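## Task

Same job with different codes: read each of the four low-table cases' shipping labels, place A3 cases on the north pallet (-y end of the track) and E4 cases on the south pallet (+y end). Every case sits directly on the deck, not on another case, with at most a finger's width of overhang past the pallet edge. The two cases already on each pallet must remain on it. Cases recovered from the floor must end lid up. Finish with both tools released and clear; anything held up only by the robot does not count.

## Robot and tools

Robot. Two UR20-style arms, left_arm and right_arm, each carrying a four-cup vacuum tool and riding its own carriage on one shared track along y at x = 0. left_rail carries left_arm on the +y half (position_m 0.6 to 3 m); right_rail carries right_arm on the -y half (-3 to -0.6 m). Each arm base sits at x = 0, y = carriage position, z = 0.04 m, facing +x. The names left/right do not refer to image sides.

Scene frame. Fixed to the table: z = 0 is the table top, +z up, +x the direction the arms face, +y to their left, y = 0 at track middle. The low table starts at x = 0.50 and spans y = -0.90 to 0.90; outside it the floor lies 0.53 m below z = 0. The north pallet is near the -y end (watch it with cam_pallet_north), the south pallet near the +y end (cam_pallet_south); in both overhead views +y runs roughly rightward. Other cameras: cam_high, cam_low, cam_left_wrist, cam_right_wrist, with calibration given per camera. Reported cup point positions can be somewhat off, more so at long reach.

execute_actions. Argument actions: a list run in order. Each action may hold rows, steps, until, and device keys left_rail / right_rail. An empty list just returns state and images.
- rows: up to 15 rows, each used for one control step (1/30 s). Every row has 16 numbers in [-1, 1]: left arm dx, dy, dz, rx, ry, rz, left suction_a, suction_b, then the same eight for the right arm. Always send all 16 even if one arm is idle.
- dx..rz are an offset, not a pose: the target relative to the cup point's measured pose at the start of the action (for a call's first action, the last reported pose), expressed in the cup point's own axes. Each row is relative to that same start, not cumulative. Scale: 1.0 = 0.6 m for dx, dy, dz and 180 degrees for the rotation vector rx, ry, rz. Per step the commanded pose is clipped to 100 mm and 16 degrees from the measured one; position wins over orientation if both cannot be met.
- suction_a / suction_b: 1 on, 0 off (above 0.01 counts as on); they persist. To leave a tool unchanged, repeat its last two values, since 0 is an actual off command.
- steps: 1 to 450, at least the row count, default 15. After the last row the arm keeps chasing the final target, so give long moves extra steps; a move cut short may not complete on its own.
- until: ends the action early when all conditions hold, e.g. {"right_rail": {"position_status": ["!=", "moving"]}} or {"all": {"status": "ended"}}; numbers need a comparison (=, !=, <, <=, >, >=). It does not stop motion.
- Devices: {"left_rail": {"position_m": x, "speed_m_s": v}} sets a goal position (metres) and top speed (0.01 to 1 m/s); {"stop": true} halts it. Rows never move carriages. Drive first, wait with until, then move the tool. Any out-of-range value or unknown name refuses the whole call.

Tool geometry. Cups face the cup point's +z. Channel a cups are at y = -104.5 mm, channel b at +104.5 mm, each pair at x = ±62 mm; the rim footprint is 227 by 312 mm. Both cups of a channel must seal on flat smooth surface or that channel holds nothing; edges, gaps and porous cardboard leak. Cups compress up to about 21 mm.

Results. State line per arm: end_effector_position (m), end_effector_quat_wxyz, velocities; Hand target lines; Joint positions and velocities (rail, then six joints); Wrist force and torque in tool axes (may read no reading at first); suction_measured_a/b (0 to 1; settles within about 1.3 s, 0.83+ airtight) and part_present_a/b (1 above 0.09). Rails report position_m, position_status (moving, done, contact_stop, time_out, stopped, stopped_with_arm, stopped_for_other_arm) and position_answer (taken / not_taken). A pose unreachable line means the clearance check altered that arm's command; stricter while a carriage moves.

zoom_image: camera plus region [x0, y0, x1, y1] in pixels, at most 504 by 504, for reading labels. read_manual returns only licence text. finished_scene(scene) ends scene 1 or 2 irreversibly and reveals the next task.

Good practice and hazards. Ramp offsets gradually (about 0.01 per row) to avoid shaking a case loose. To place: lower in small steps until contact, then in one action switch both channels off and back the tool straight away. Never leave suction off while pressing down, and free a cup sealed to the table by turning that channel off. Avoid 400 N contact forces or joint torque overloads (faults stop the arm 10 s); avoid arm-to-arm hits or presses, including held cases. For handovers, set down and release the giver before the receiver turns on. Do not knock anything out of the work area. The robot keeps executing the last command while you think, and faster, smoother robot motion is better.

Each tool is called after ">>>" as name(argument=value, ...) on one line, values as JSON.

## Session

>>> execute_actions(actions=[])

Scene clock: 0.00 s.
left_arm: end_effector_position=(+0.8505, +1.9506, +0.4421) suction_measured_a=0.00 part_present_a=0 suction_measured_b=0.00 part_present_b=0 end_effector_quat_wxyz=(+0.001, +0.001, +1.000, -0.000) end_effector_velocity=(-0.000, -0.000, +0.000) end_effector_angular_velocity=(-0.000, -0.000, +0.000) | right_arm: end_effector_position=(+0.8508, -2.0606, +0.4401) suction_measured_a=0.00 part_present_a=0 suction_measured_b=0.00 part_present_b=0 end_effector_quat_wxyz=(-0.000, -0.000, +1.000, +0.001) end_effector_velocity=(-0.000, +0.000, +0.000) end_effector_angular_velocity=(-0.000, -0.000, +0.000)
Joint positions: left_arm=[ 1.952 -0.24  -1.499  2.09  -2.163 -1.571  1.332] | right_arm=[-2.061 -0.238 -1.497  2.091 -2.164 -1.569  1.332]
Joint velocities: left_arm=[ 0. -0. -0.  0. -0.  0. -0.] | right_arm=[ 0.  0. -0.  0. -0.  0.  0.]
Wrist force (N, on the end effector, along its own x y z axes, offset not removed): no reading
Wrist torque (N m, same axes, about the end effector's origin, offset not removed): no reading
Hand target (left_arm): +0.851, +1.951, +0.442; +0.001, +0.001, +1.000, -0.000
Hand target (right_arm): +0.851, -2.061, +0.440; -0.000, -0.000, +1.000, +0.001
left_rail: position_m=1.952 position_m_goal=1.952 speed_m_s=1.00 position_status=done position_answer=taken refusals=0
right_rail: position_m=-2.061 position_m_goal=-2.061 speed_m_s=1.00 position_status=done position_answer=taken refusals=0
camera_calibration (this result's frames):
cam_left_wrist: T_world_to_cam=[[0.0373248, -0.995704, -0.0847419, 1.94841], [-0.855828, -0.075631, 0.511701, 0.680642], [-0.515912, 0.0534254, -0.854974, 0.818216], [0, 0, 0, 1]] pos_world=[0.931915, 1.9478, 0.51638]
cam_right_wrist: T_world_to_cam=[[-0.128763, -0.987338, 0.0926505, -1.96493], [-0.825897, 0.158484, 0.541089, 0.822197], [-0.548922, -0.00684758, -0.835846, 0.927804], [0, 0, 0, 1]] pos_world=[0.935332, -2.064, 0.51267]

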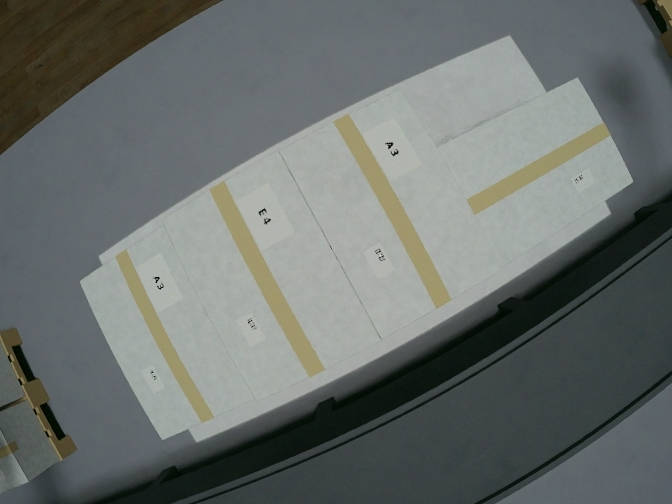

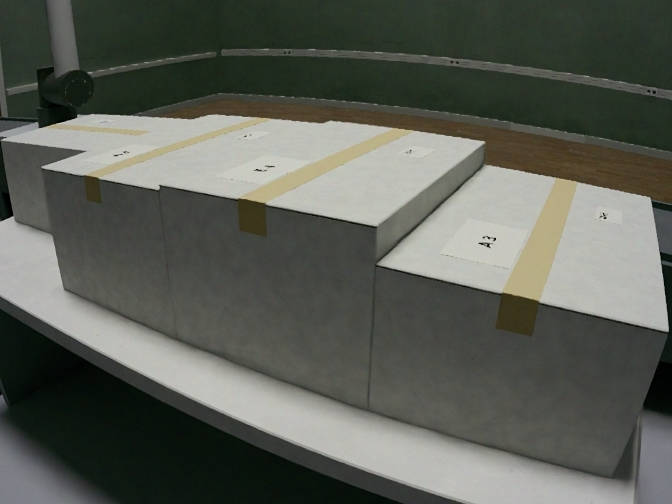

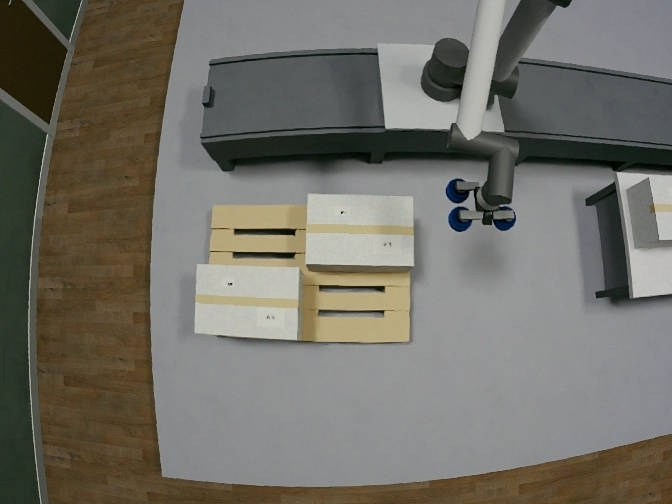

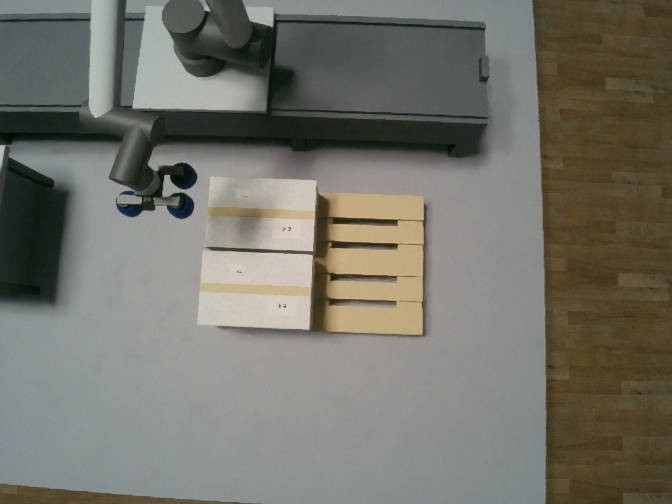

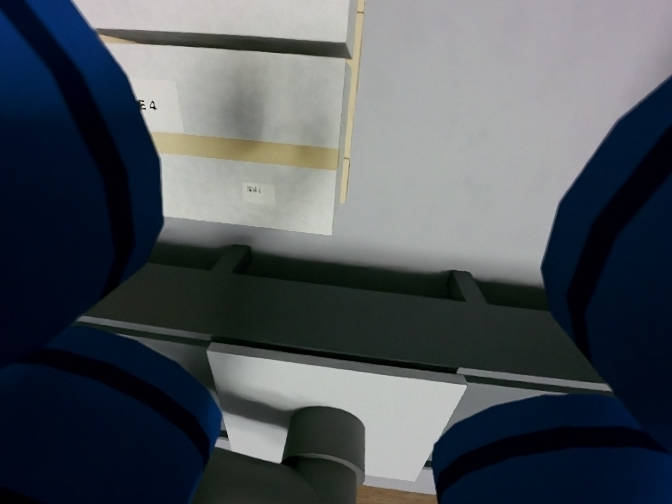

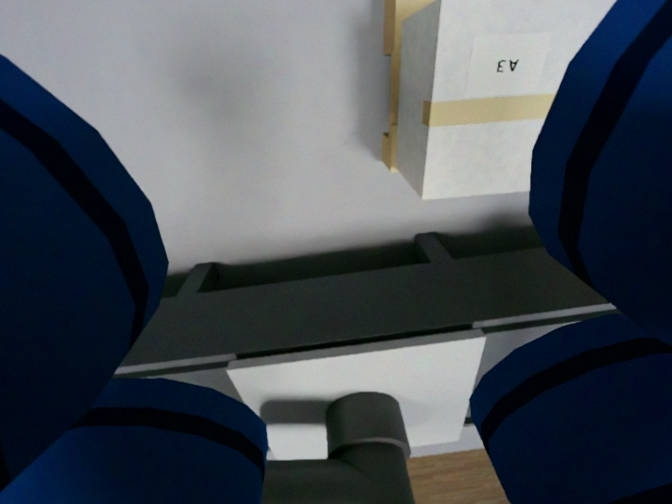

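>>> zoom_image(camera="cam_high", region=[60, 20, 660, 460])

Region (60, 20, 660, 460) is 600x440 pixels. A region can be at most 504 by 504 pixels.

>>> zoom_image(camera="cam_high", region=[400, 20, 672, 260])

>>> zoom_image(camera="cam_high", region=[60, 90, 480, 460])

>>> zoom_image(camera="cam_low", region=[0, 90, 336, 342])

Region (400, 20, 672, 260) of cam_high's 672x504 image, scaled by 1.853, with more detail than that image has; it fills the top 445 rows of this view, and the rest is white.

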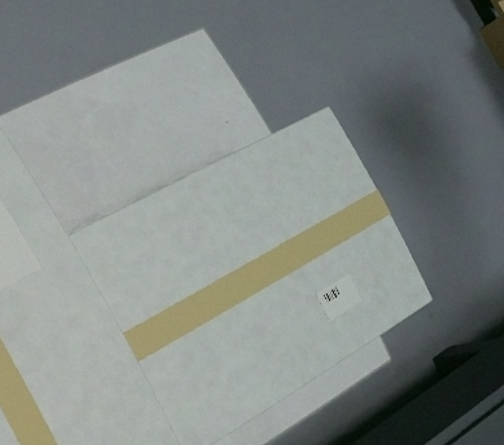

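Region (60, 90, 480, 460) of cam_high's 672x504 image, scaled by 1.200, with more detail than that image has; it fills the top 444 rows of this view, and the rest is white.

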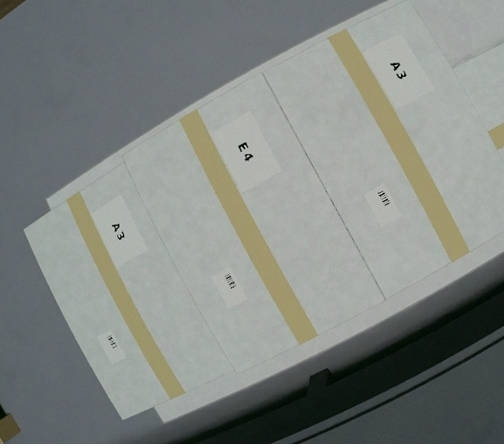

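Region (0, 90, 336, 342) of cam_low's 672x504 image, scaled by 1.500, with more detail than that image has; it fills the top 378 rows of this view, and the rest is white.

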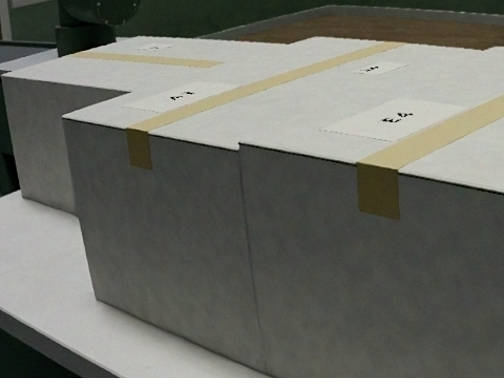

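>>> zoom_image(camera="cam_low", region=[300, 120, 672, 480])

>>> zoom_image(camera="cam_low", region=[0, 110, 252, 350])

Region (300, 120, 672, 480) of cam_low's 672x504 image, scaled by 1.355, with more detail than that image has; it fills the top 488 rows of this view, and the rest is white.

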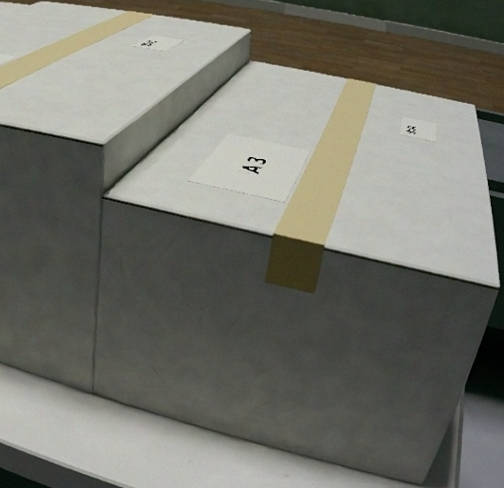

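Region (0, 110, 252, 350) of cam_low's 672x504 image, scaled by 2.000, with more detail than that image has; it fills the top 480 rows of this view, and the rest is white.

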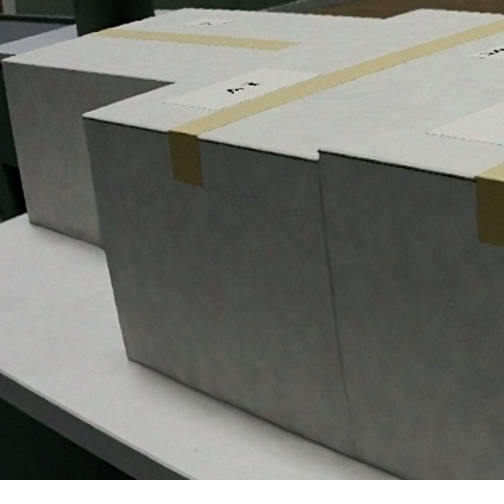

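>>> zoom_image(camera="cam_pallet_north", region=[180, 170, 440, 365])

>>> zoom_image(camera="cam_pallet_south", region=[180, 160, 440, 355])

Region (180, 170, 440, 365) of cam_pallet_north's 672x504 image, scaled by 1.938, with more detail than that image has; it fills the top 378 rows of this view, and the rest is white.

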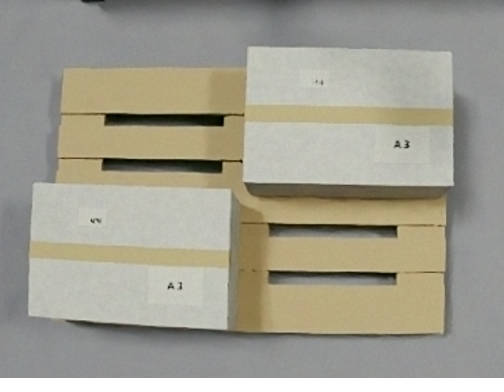

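Region (180, 160, 440, 355) of cam_pallet_south's 672x504 image, scaled by 1.938, with more detail than that image has; it fills the top 378 rows of this view, and the rest is white.

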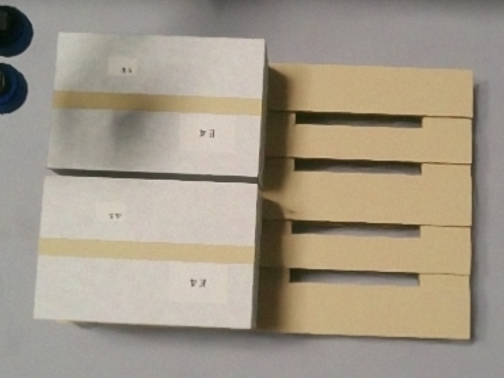

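>>> zoom_image(camera="cam_pallet_north", region=[420, 140, 560, 245])

>>> zoom_image(camera="cam_pallet_south", region=[90, 130, 230, 235])

Region (420, 140, 560, 245) of cam_pallet_north's 672x504 image, scaled by 3.600, with more detail than that image has; it fills the top 378 rows of this view, and the rest is white.

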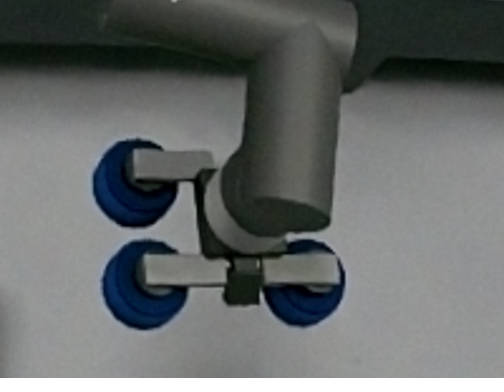

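Region (90, 130, 230, 235) of cam_pallet_south's 672x504 image, scaled by 3.600, with more detail than that image has; it fills the top 378 rows of this view, and the rest is white.

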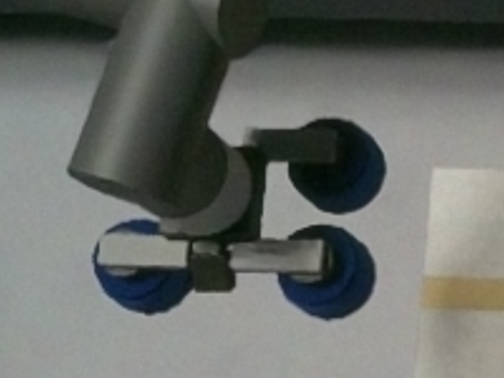

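>>> execute_actions(actions=[{"left_rail": {"position_m": 0.75}, "right_rail": {"position_m": -0.6}, "rows": [[-0.001,-0.02,0,0,0,0,0,0, -0.001,0.02,0,0,0,0,0,0],[-0.002,-0.05,0,0,0,0,0,0, -0.001,0.055,0,0,0,0,0,0],[-0.003,-0.09,0,0,0,0,0,0, -0.002,0.10,0,0,0,0,0,0],[-0.004,-0.14,0,0,0,0,0,0, -0.003,0.155,0,0,0,0,0,0],[-0.006,-0.20,0,0,0,0,0,0, -0.004,0.22,0,0,0,0,0,0],[-0.008,-0.26,0,0,0,0,0,0, -0.005,0.285,0,0,0,0,0,0],[-0.010,-0.32,0,0,0,0,0,0, -0.006,0.35,0,0,0,0,0,0],[-0.012,-0.38,0,0,0,0,0,0, -0.007,0.415,0,0,0,0,0,0],[-0.014,-0.44,0,0,0,0,0,0, -0.008,0.48,0,0,0,0,0,0],[-0.016,-0.50,0,0,0,0,0,0, -0.010,0.545,0,0,0,0,0,0],[-0.018,-0.56,0,0,0,0,0,0, -0.011,0.61,0,0,0,0,0,0],[-0.019,-0.62,0,0,0,0,0,0, -0.012,0.675,0,0,0,0,0,0],[-0.020,-0.68,0,0,0,0,0,0, -0.013,0.74,0,0,0,0,0,0],[-0.022,-0.73,0,0,0,0,0,0, -0.014,0.80,0,0,0,0,0,0],[-0.0225,-0.76,0,0,0,0,0,0, -0.015,0.837,0,0,0,0,0,0]], "steps": 32}])

Scene clock: 121.07 s.
left_arm: end_effector_position=(+0.8586, +0.7360, +0.4429) suction_measured_a=0.00 part_present_a=0 suction_measured_b=0.00 part_present_b=0 end_effector_quat_wxyz=(+0.001, +0.002, +1.000, -0.001) end_effector_velocity=(+0.023, -1.199, -0.004) end_effector_angular_velocity=(+0.009, +0.001, +0.009) | right_arm: end_effector_position=(+0.8501, -0.8307, +0.4409) suction_measured_a=0.00 part_present_a=0 suction_measured_b=0.00 part_present_b=0 end_effector_quat_wxyz=(+0.000, -0.002, +1.000, +0.002) end_effector_velocity=(+0.026, +1.404, -0.002) end_effector_angular_velocity=(-0.005, -0.001, -0.002)
Joint positions: left_arm=[ 1.168 -0.676 -1.378  1.945 -2.141 -1.572  0.898] | right_arm=[-1.277  0.271 -1.378  1.948 -2.143 -1.566  1.837]
Joint velocities: left_arm=[-1.    -0.152  0.122 -0.15   0.033  0.007 -0.161] | right_arm=[ 1.001  0.408  0.227 -0.284  0.056 -0.006  0.41 ]
Wrist force (N, on the end effector, along its own x y z axes, offset not removed): left_arm=[-0.5 -5.5 1.1] | right_arm=[-2.5 7.7 6.7]
Wrist torque (N m, same axes, about the end effector's origin, offset not removed): left_arm=[-0.51 0.12 -0.65] | right_arm=[0.52 0.84 -0.25]
Hand target (left_arm): +0.862, +0.662, +0.442; +0.001, +0.001, +1.000, -0.001
Hand target (right_arm): +0.854, -0.727, +0.440; +0.000, -0.001, +1.000, +0.002
Off the commanded pose (left_arm): 0.027 m, 0 deg.
Off the commanded pose (right_arm): 0.058 m, 0 deg.
left_rail: position_m=1.168 position_m_goal=0.750 speed_m_s=1.00 position_status=moving position_answer=taken refusals=0
right_rail: position_m=-1.277 position_m_goal=-0.600 speed_m_s=1.00 position_status=moving position_answer=taken refusals=0
camera_calibration (this result's frames):
cam_left_wrist: T_world_to_cam=[[0.0353451, -0.995967, -0.0824608, 0.739679], [-0.855876, -0.0727674, 0.512037, 0.593039], [-0.515973, 0.0524782, -0.854996, 0.888699], [0, 0, 0, 1]] pos_world=[0.939968, 0.733213, 0.517171]
cam_right_wrist: T_world_to_cam=[[-0.124954, -0.988143, 0.0892144, -0.753194], [-0.826862, 0.153411, 0.541077, 0.622864], [-0.548348, -0.00615826, -0.836228, 0.936767], [0, 0, 0, 1]] pos_world=[0.934582, -0.834048, 0.51353]

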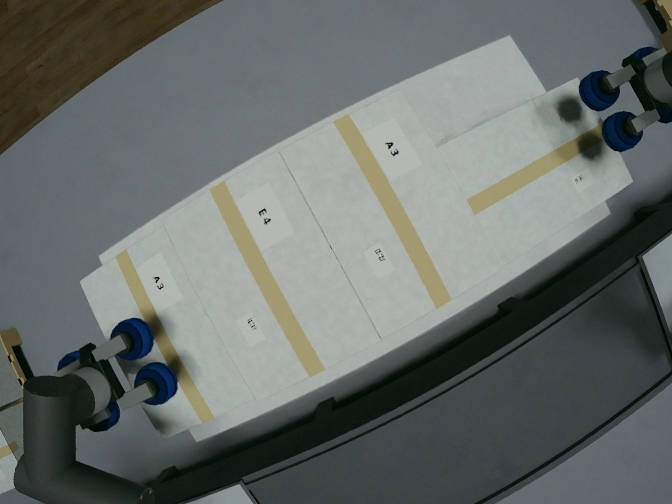

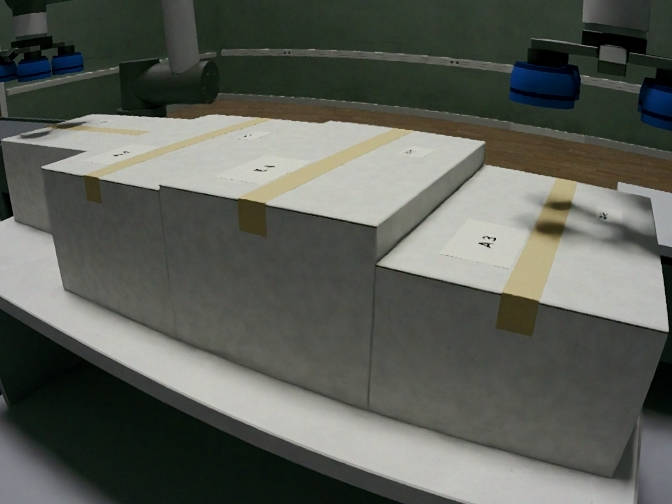

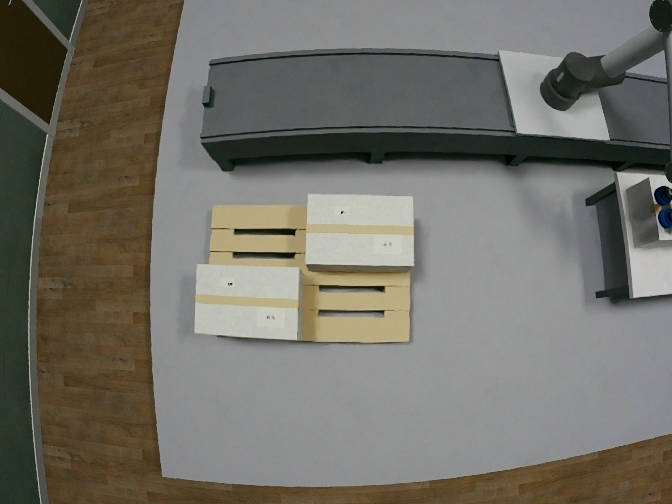

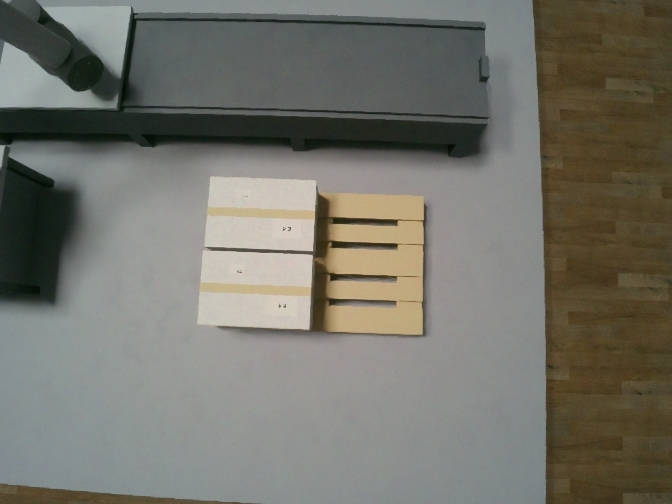

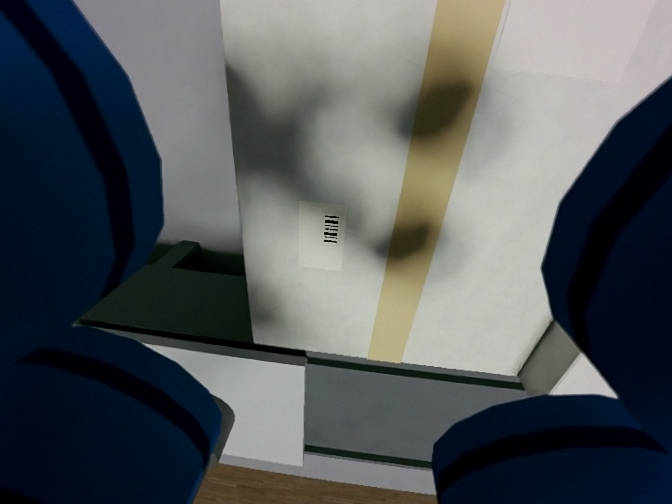

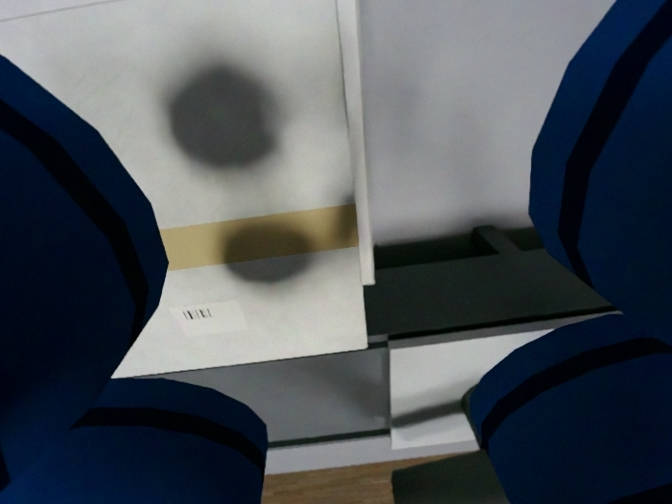

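>>> execute_actions(actions=[])

Scene clock: 121.93 s.
left_arm: end_effector_position=(+0.8631, +0.2922, +0.4423) suction_measured_a=0.00 part_present_a=0 suction_measured_b=0.00 part_present_b=0 end_effector_quat_wxyz=(+0.001, +0.001, +1.000, -0.001) end_effector_velocity=(+0.000, -0.001, +0.000) end_effector_angular_velocity=(-0.000, -0.000, -0.000) | right_arm: end_effector_position=(+0.8588, -0.1760, +0.4399) suction_measured_a=0.00 part_present_a=0 suction_measured_b=0.00 part_present_b=0 end_effector_quat_wxyz=(-0.000, -0.000, +1.000, +0.001) end_effector_velocity=(+0.002, +0.001, +0.000) end_effector_angular_velocity=(-0.001, +0.000, -0.001)
Joint positions: left_arm=[ 0.75  -0.695 -1.36   1.924 -2.136 -1.571  0.878] | right_arm=[-0.679  0.326 -1.339  1.899 -2.13  -1.569  1.897]
Joint velocities: left_arm=[ 0.    -0.     0.001 -0.001  0.    -0.    -0.   ] | right_arm=[ 0.     0.     0.002 -0.003  0.002 -0.001  0.002]
Wrist force (N, on the end effector, along its own x y z axes, offset not removed): left_arm=[-1.4 -5.0 1.9] | right_arm=[-6.3 6.4 5.5]
Wrist torque (N m, same axes, about the end effector's origin, offset not removed): left_arm=[-0.68 0.23 -0.61] | right_arm=[0.47 1.32 -0.21]
Hand target (left_arm): +0.863, +0.292, +0.442; +0.001, +0.001, +1.000, -0.001
Hand target (right_arm): +0.859, -0.176, +0.440; -0.000, -0.000, +1.000, +0.001
Off the commanded pose (left_arm): 0.000 m, 0 deg.
Off the commanded pose (right_arm): 0.001 m, 0 deg.
left_rail: position_m=0.750 position_m_goal=0.750 speed_m_s=1.00 position_status=stopped_with_arm position_answer=taken refusals=0
right_rail: position_m=-0.679 position_m_goal=-0.680 speed_m_s=1.00 position_status=stopped_with_arm position_answer=taken refusals=0
camera_calibration (this result's frames):
cam_left_wrist: T_world_to_cam=[[0.0373642, -0.995757, -0.0840905, 0.296333], [-0.85562, -0.0753512, 0.512091, 0.565378], [-0.516254, 0.0528157, -0.854805, 0.913876], [0, 0, 0, 1]] pos_world=[0.944469, 0.289411, 0.51658]
cam_right_wrist: T_world_to_cam=[[-0.128604, -0.987332, 0.092938, -0.10341], [-0.825573, 0.158513, 0.541575, 0.529754], [-0.549446, -0.00707832, -0.835499, 0.94529], [0, 0, 0, 1]] pos_world=[0.943437, -0.179381, 0.512498]

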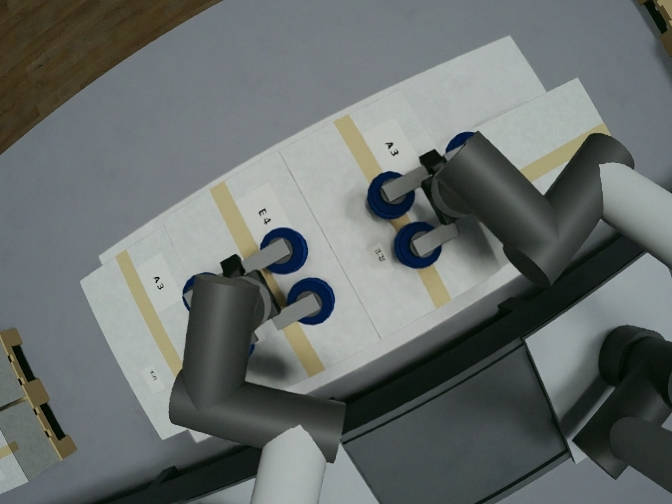

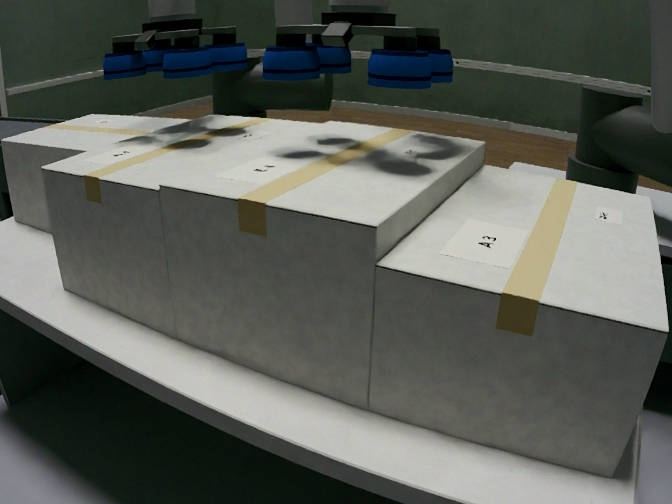

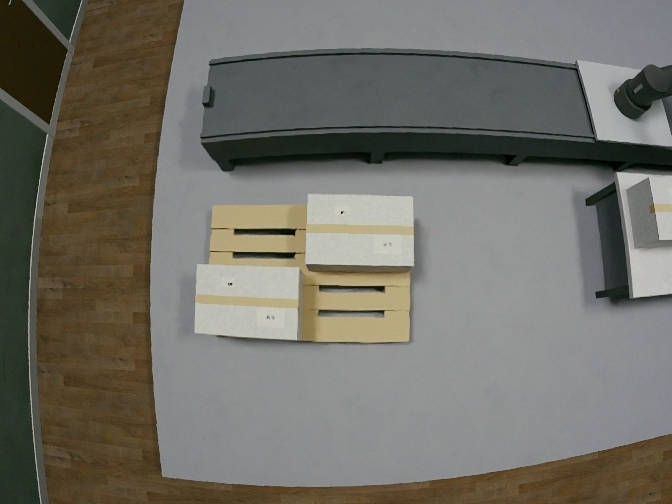

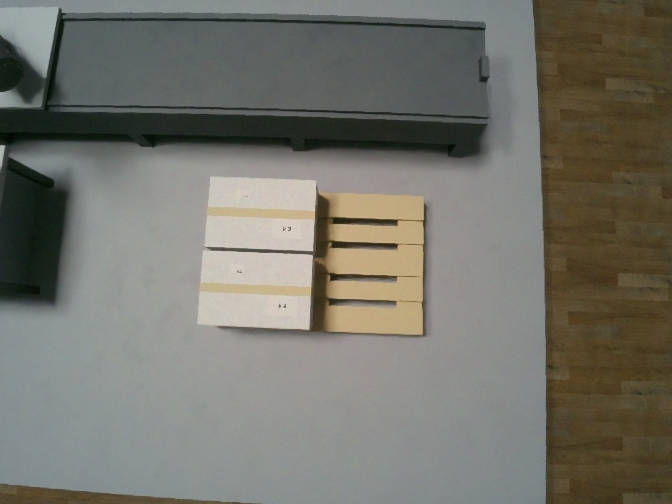

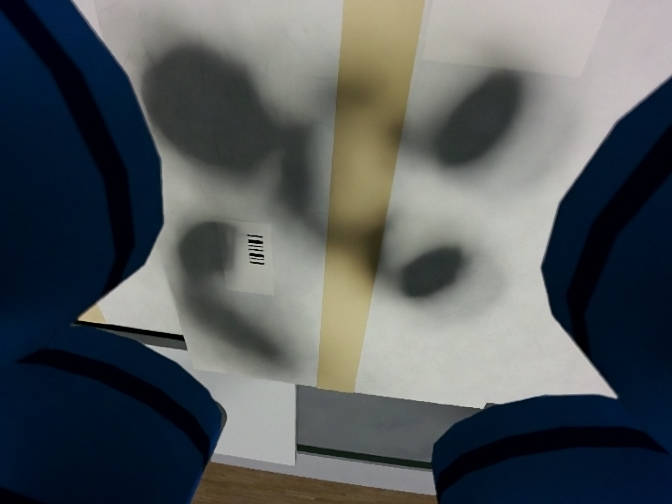

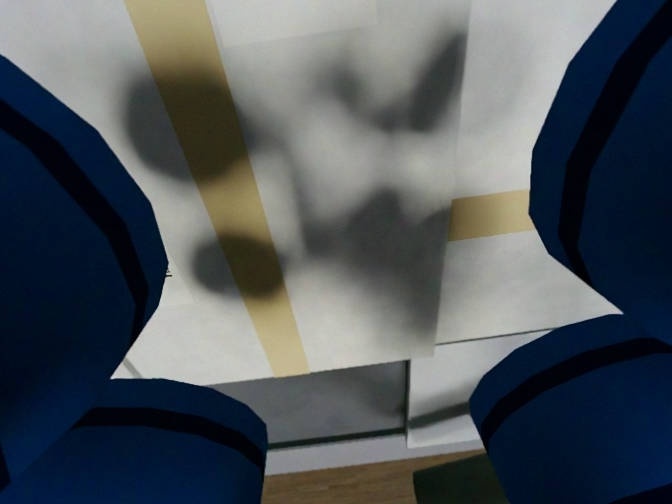

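>>> execute_actions(actions=[{"rows": [[-0.003,0.000,0.010,0,0,0,0,0, -0.005,0.010,0.010,0,0,0,0,0],[-0.008,0.001,0.026,0,0,0,0,0, -0.012,0.025,0.027,0,0,0,0,0],[-0.013,0.002,0.043,0,0,0,0,0, -0.021,0.044,0.045,0,0,0,0,0],[-0.019,0.002,0.064,0,0,0,0,0, -0.030,0.064,0.067,0,0,0,0,0],[-0.025,0.003,0.084,0,0,0,0,0, -0.039,0.083,0.088,0,0,0,0,0],[-0.030,0.004,0.105,0,0,0,0,0, -0.048,0.102,0.109,0,0,0,0,0],[-0.035,0.005,0.125,0,0,0,0,0, -0.055,0.117,0.131,0,0,0,0,0],[-0.038,0.005,0.146,0,0,0,0,0, -0.060,0.127,0.152,0,0,0,0,0],[-0.038,0.005,0.166,0,0,0,1,1, -0.060,0.127,0.173,0,0,0,1,1],[-0.038,0.005,0.186,0,0,0,1,1, -0.060,0.127,0.195,0,0,0,1,1],[-0.038,0.005,0.207,0,0,0,1,1, -0.060,0.127,0.216,0,0,0,1,1],[-0.038,0.005,0.225,0,0,0,1,1, -0.060,0.127,0.235,0,0,0,1,1],[-0.038,0.005,0.240,0,0,0,1,1, -0.060,0.127,0.250,0,0,0,1,1],[-0.038,0.005,0.250,0,0,0,1,1, -0.060,0.127,0.261,0,0,0,1,1],[-0.038,0.005,0.2555,0,0,0,1,1, -0.060,0.127,0.2665,0,0,0,1,1]], "steps": 30}])

Scene clock: 171.53 s.
left_arm: end_effector_position=(+0.8858, +0.2952, +0.2896) suction_measured_a=0.93 part_present_a=1 suction_measured_b=0.91 part_present_b=1 end_effector_quat_wxyz=(+0.000, +0.001, +1.000, -0.000) end_effector_velocity=(+0.002, -0.001, -0.006) end_effector_angular_velocity=(-0.003, -0.004, +0.001) | right_arm: end_effector_position=(+0.8944, -0.1007, +0.2807) suction_measured_a=0.95 part_present_a=1 suction_measured_b=0.95 part_present_b=1 end_effector_quat_wxyz=(-0.001, -0.000, +1.000, +0.000) end_effector_velocity=(+0.002, +0.002, -0.007) end_effector_angular_velocity=(+0.000, -0.001, +0.001)
Joint positions: left_arm=[ 0.75  -0.677 -1.223  1.996 -2.345 -1.571  0.895] | right_arm=[-0.68   0.384 -1.151  1.896 -2.315 -1.57   1.955]
Joint velocities: left_arm=[ 0.     0.001  0.007  0.002 -0.014  0.001  0.   ] | right_arm=[ 0.     0.001  0.008 -0.    -0.009  0.     0.   ]
Wrist force (N, on the end effector, along its own x y z axes, offset not removed): left_arm=[3.9 33.5 38.5] | right_arm=[-6.0 -58.2 34.3]
Wrist torque (N m, same axes, about the end effector's origin, offset not removed): left_arm=[1.05 -4.05 2.08] | right_arm=[1.45 11.25 -0.21]
Hand target (left_arm): +0.886, +0.295, +0.289; +0.001, +0.001, +1.000, -0.001
Hand target (right_arm): +0.895, -0.100, +0.280; -0.000, -0.000, +1.000, +0.001
Off the commanded pose (left_arm): 0.001 m, 0 deg.
Off the commanded pose (right_arm): 0.001 m, 0 deg.
left_rail: position_m=0.750 position_m_goal=0.750 speed_m_s=1.00 position_status=stopped_with_arm position_answer=taken refusals=0
right_rail: position_m=-0.680 position_m_goal=-0.680 speed_m_s=1.00 position_status=stopped_with_arm position_answer=taken refusals=0
camera_calibration (this result's frames):
cam_left_wrist: T_world_to_cam=[[0.0372439, -0.995713, -0.0846632, 0.285948], [-0.855343, -0.0755718, 0.51252, 0.662978], [-0.516721, 0.0533279, -0.854491, 0.795113], [0, 0, 0, 1]] pos_world=[0.967276, 0.292423, 0.363838]
cam_right_wrist: T_world_to_cam=[[-0.128732, -0.987235, 0.0937833, -0.00982022], [-0.825315, 0.159087, 0.5418, 0.633227], [-0.549803, -0.00765378, -0.835259, 0.832497], [0, 0, 0, 1]] pos_world=[0.979057, -0.104061, 0.353189]

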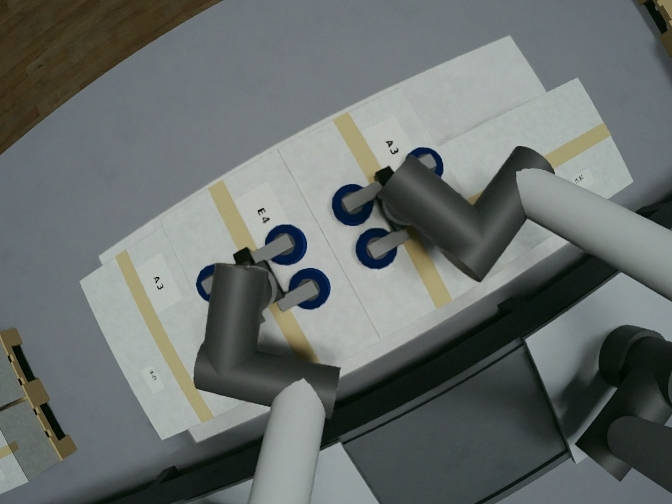

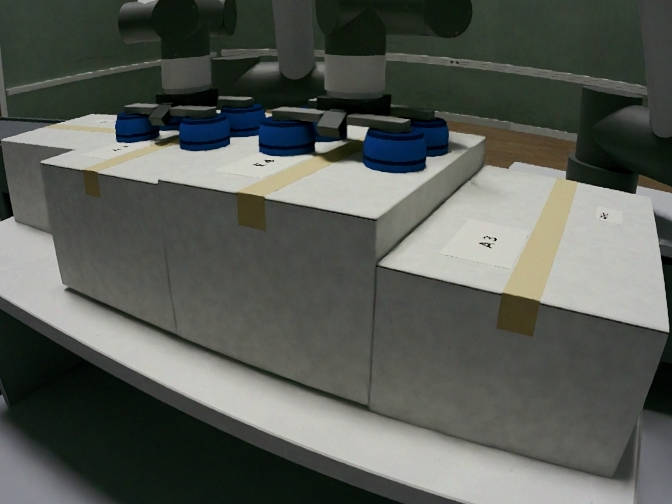

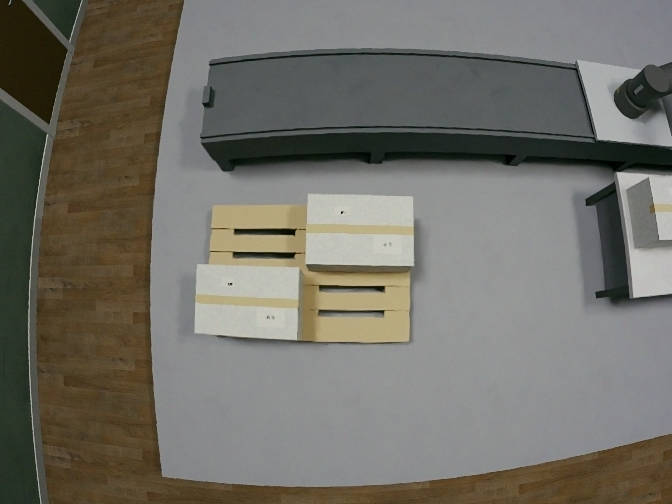

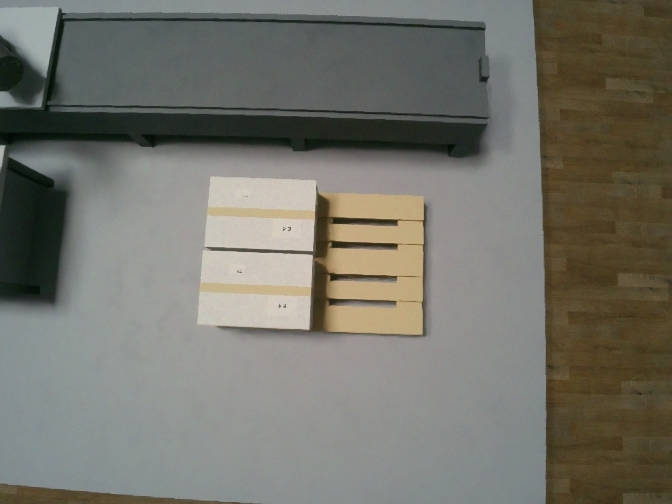

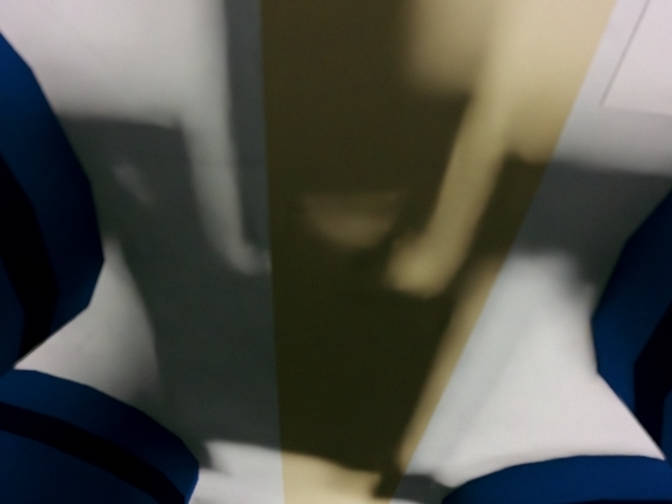

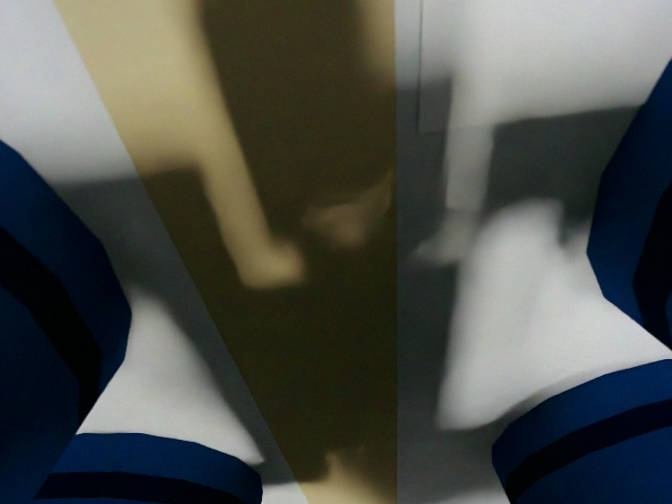

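>>> execute_actions(actions=[{"rows": [[0,0.002,-0.004,0,0,0,1,1, 0,-0.004,-0.004,0,0,0,1,1],[0,0.003,-0.012,0,0,0,1,1, 0,-0.007,-0.012,0,0,0,1,1],[0,0.004,-0.024,0,0,0,1,1, 0,-0.008,-0.025,0,0,0,1,1],[0,0.004,-0.040,0,0,0,1,1, 0,-0.008,-0.042,0,0,0,1,1],[0,0.004,-0.060,0,0,0,1,1, 0,-0.008,-0.063,0,0,0,1,1],[0,0.004,-0.085,0,0,0,1,1, 0,-0.008,-0.089,0,0,0,1,1],[0,0.004,-0.113,0,0,0,1,1, 0,-0.008,-0.119,0,0,0,1,1],[0,0.004,-0.145,0,0,0,1,1, 0,-0.008,-0.153,0,0,0,1,1],[0,0.004,-0.180,0,0,0,1,1, 0,-0.008,-0.190,0,0,0,1,1],[0,0.004,-0.220,0,0,0,1,1, 0,-0.008,-0.232,0,0,0,1,1],[0,0.004,-0.265,0,0,0,1,1, 0,-0.008,-0.280,0,0,0,1,1],[0,0.004,-0.320,0,0,0,1,1, 0,-0.008,-0.338,0,0,0,1,1],[0,0.004,-0.380,0,0,0,1,1, 0,-0.008,-0.402,0,0,0,1,1],[0,0.004,-0.450,0,0,0,1,1, 0,-0.008,-0.476,0,0,0,1,1],[0,0.004,-0.520,0,0,0,1,1, 0,-0.008,-0.550,0,0,0,1,1]], "steps": 27}])

Scene clock: 198.50 s.
left_arm: end_effector_position=(+0.8851, +0.2988, +0.5833) suction_measured_a=0.98 part_present_a=1 suction_measured_b=0.98 part_present_b=1 end_effector_quat_wxyz=(+0.003, +0.001, +1.000, -0.002) end_effector_velocity=(+0.000, -0.002, +0.144) end_effector_angular_velocity=(+0.024, +0.030, -0.002) | right_arm: end_effector_position=(+0.8937, -0.1056, +0.5882) suction_measured_a=0.96 part_present_a=1 suction_measured_b=0.96 part_present_b=1 end_effector_quat_wxyz=(+0.003, -0.000, +1.000, +0.002) end_effector_velocity=(+0.001, -0.002, +0.175) end_effector_angular_velocity=(-0.017, +0.042, +0.000)
Joint positions: left_arm=[ 0.75  -0.675 -1.42   1.782 -1.941 -1.571  0.897] | right_arm=[-0.68   0.38  -1.344  1.681 -1.914 -1.57   1.951]
Joint velocities: left_arm=[ 0.    -0.002 -0.049 -0.161  0.249 -0.    -0.   ] | right_arm=[ 0.    -0.002 -0.057 -0.193  0.295  0.    -0.002]
Wrist force (N, on the end effector, along its own x y z axes, offset not removed): left_arm=[-6.4 -4.1 8.1] | right_arm=[-2.9 -1.8 12.2]
Wrist torque (N m, same axes, about the end effector's origin, offset not removed): left_arm=[-1.81 -2.93 -0.76] | right_arm=[3.20 8.75 0.00]
Hand target (left_arm): +0.885, +0.298, +0.602; +0.001, +0.001, +1.000, -0.001
Hand target (right_arm): +0.894, -0.106, +0.611; +0.000, -0.000, +1.000, +0.000
Off the commanded pose (left_arm): 0.018 m, 0 deg.
Off the commanded pose (right_arm): 0.023 m, 0 deg.
left_rail: position_m=0.750 position_m_goal=0.750 speed_m_s=1.00 position_status=stopped_with_arm position_answer=taken refusals=0
right_rail: position_m=-0.680 position_m_goal=-0.680 speed_m_s=1.00 position_status=stopped_with_arm position_answer=taken refusals=0
camera_calibration (this result's frames):
cam_left_wrist: T_world_to_cam=[[0.0376021, -0.996049, -0.0804578, 0.311717], [-0.85808, -0.0734474, 0.508237, 0.516357], [-0.512138, 0.0499284, -0.857451, 1.04416], [0, 0, 0, 1]] pos_world=[0.966109, 0.296277, 0.657967]
cam_right_wrist: T_world_to_cam=[[-0.12953, -0.987461, 0.0902369, -0.0408628], [-0.829214, 0.157772, 0.536202, 0.473461], [-0.543715, -0.0053714, -0.839252, 1.08607], [0, 0, 0, 1]] pos_world=[0.977821, -0.109215, 0.661305]

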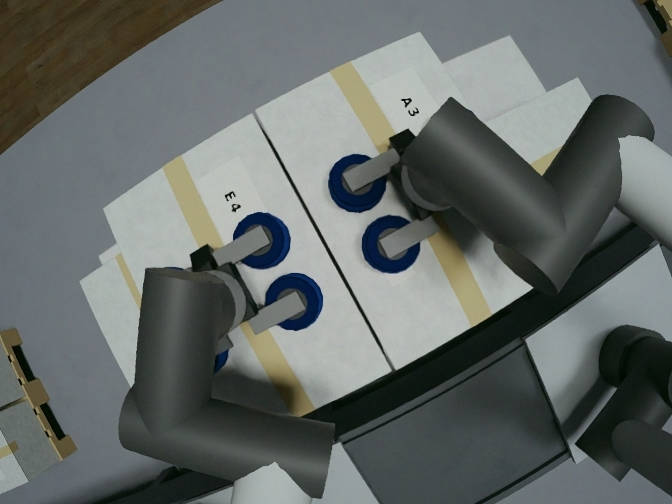

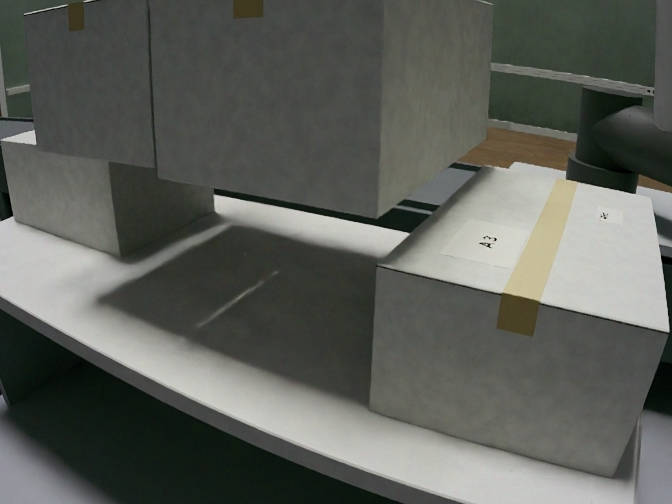

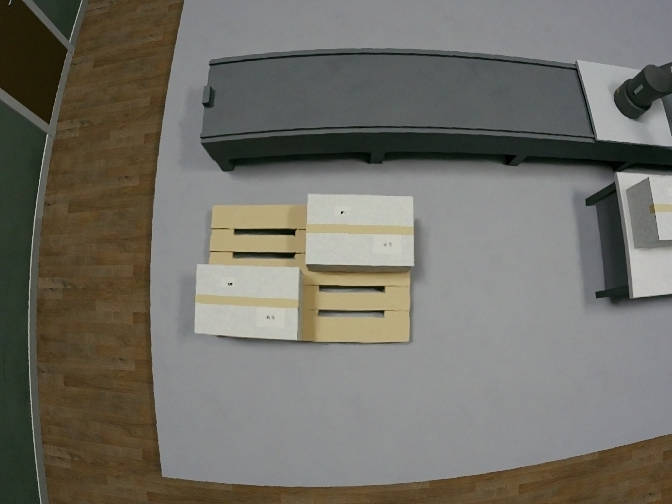

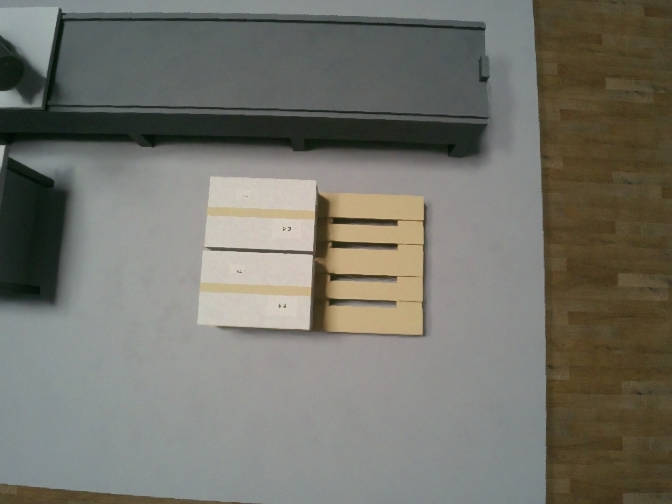

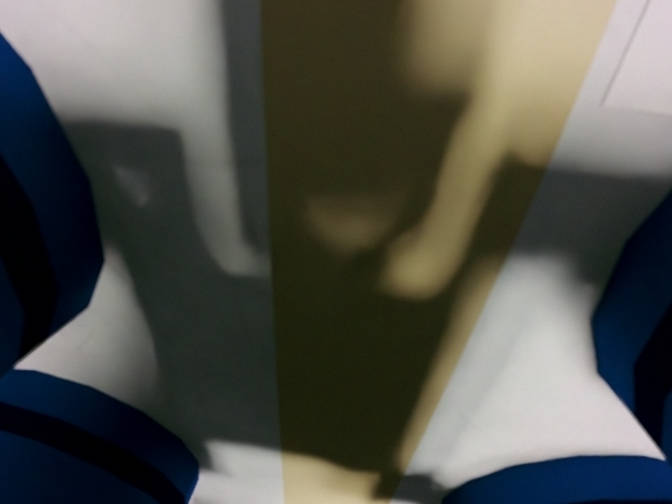

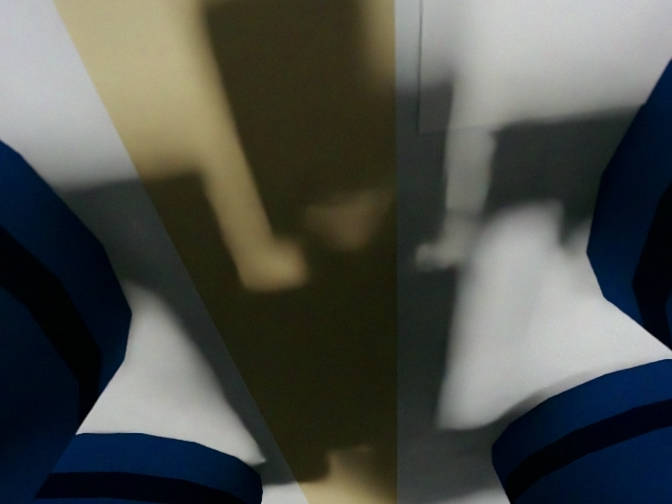

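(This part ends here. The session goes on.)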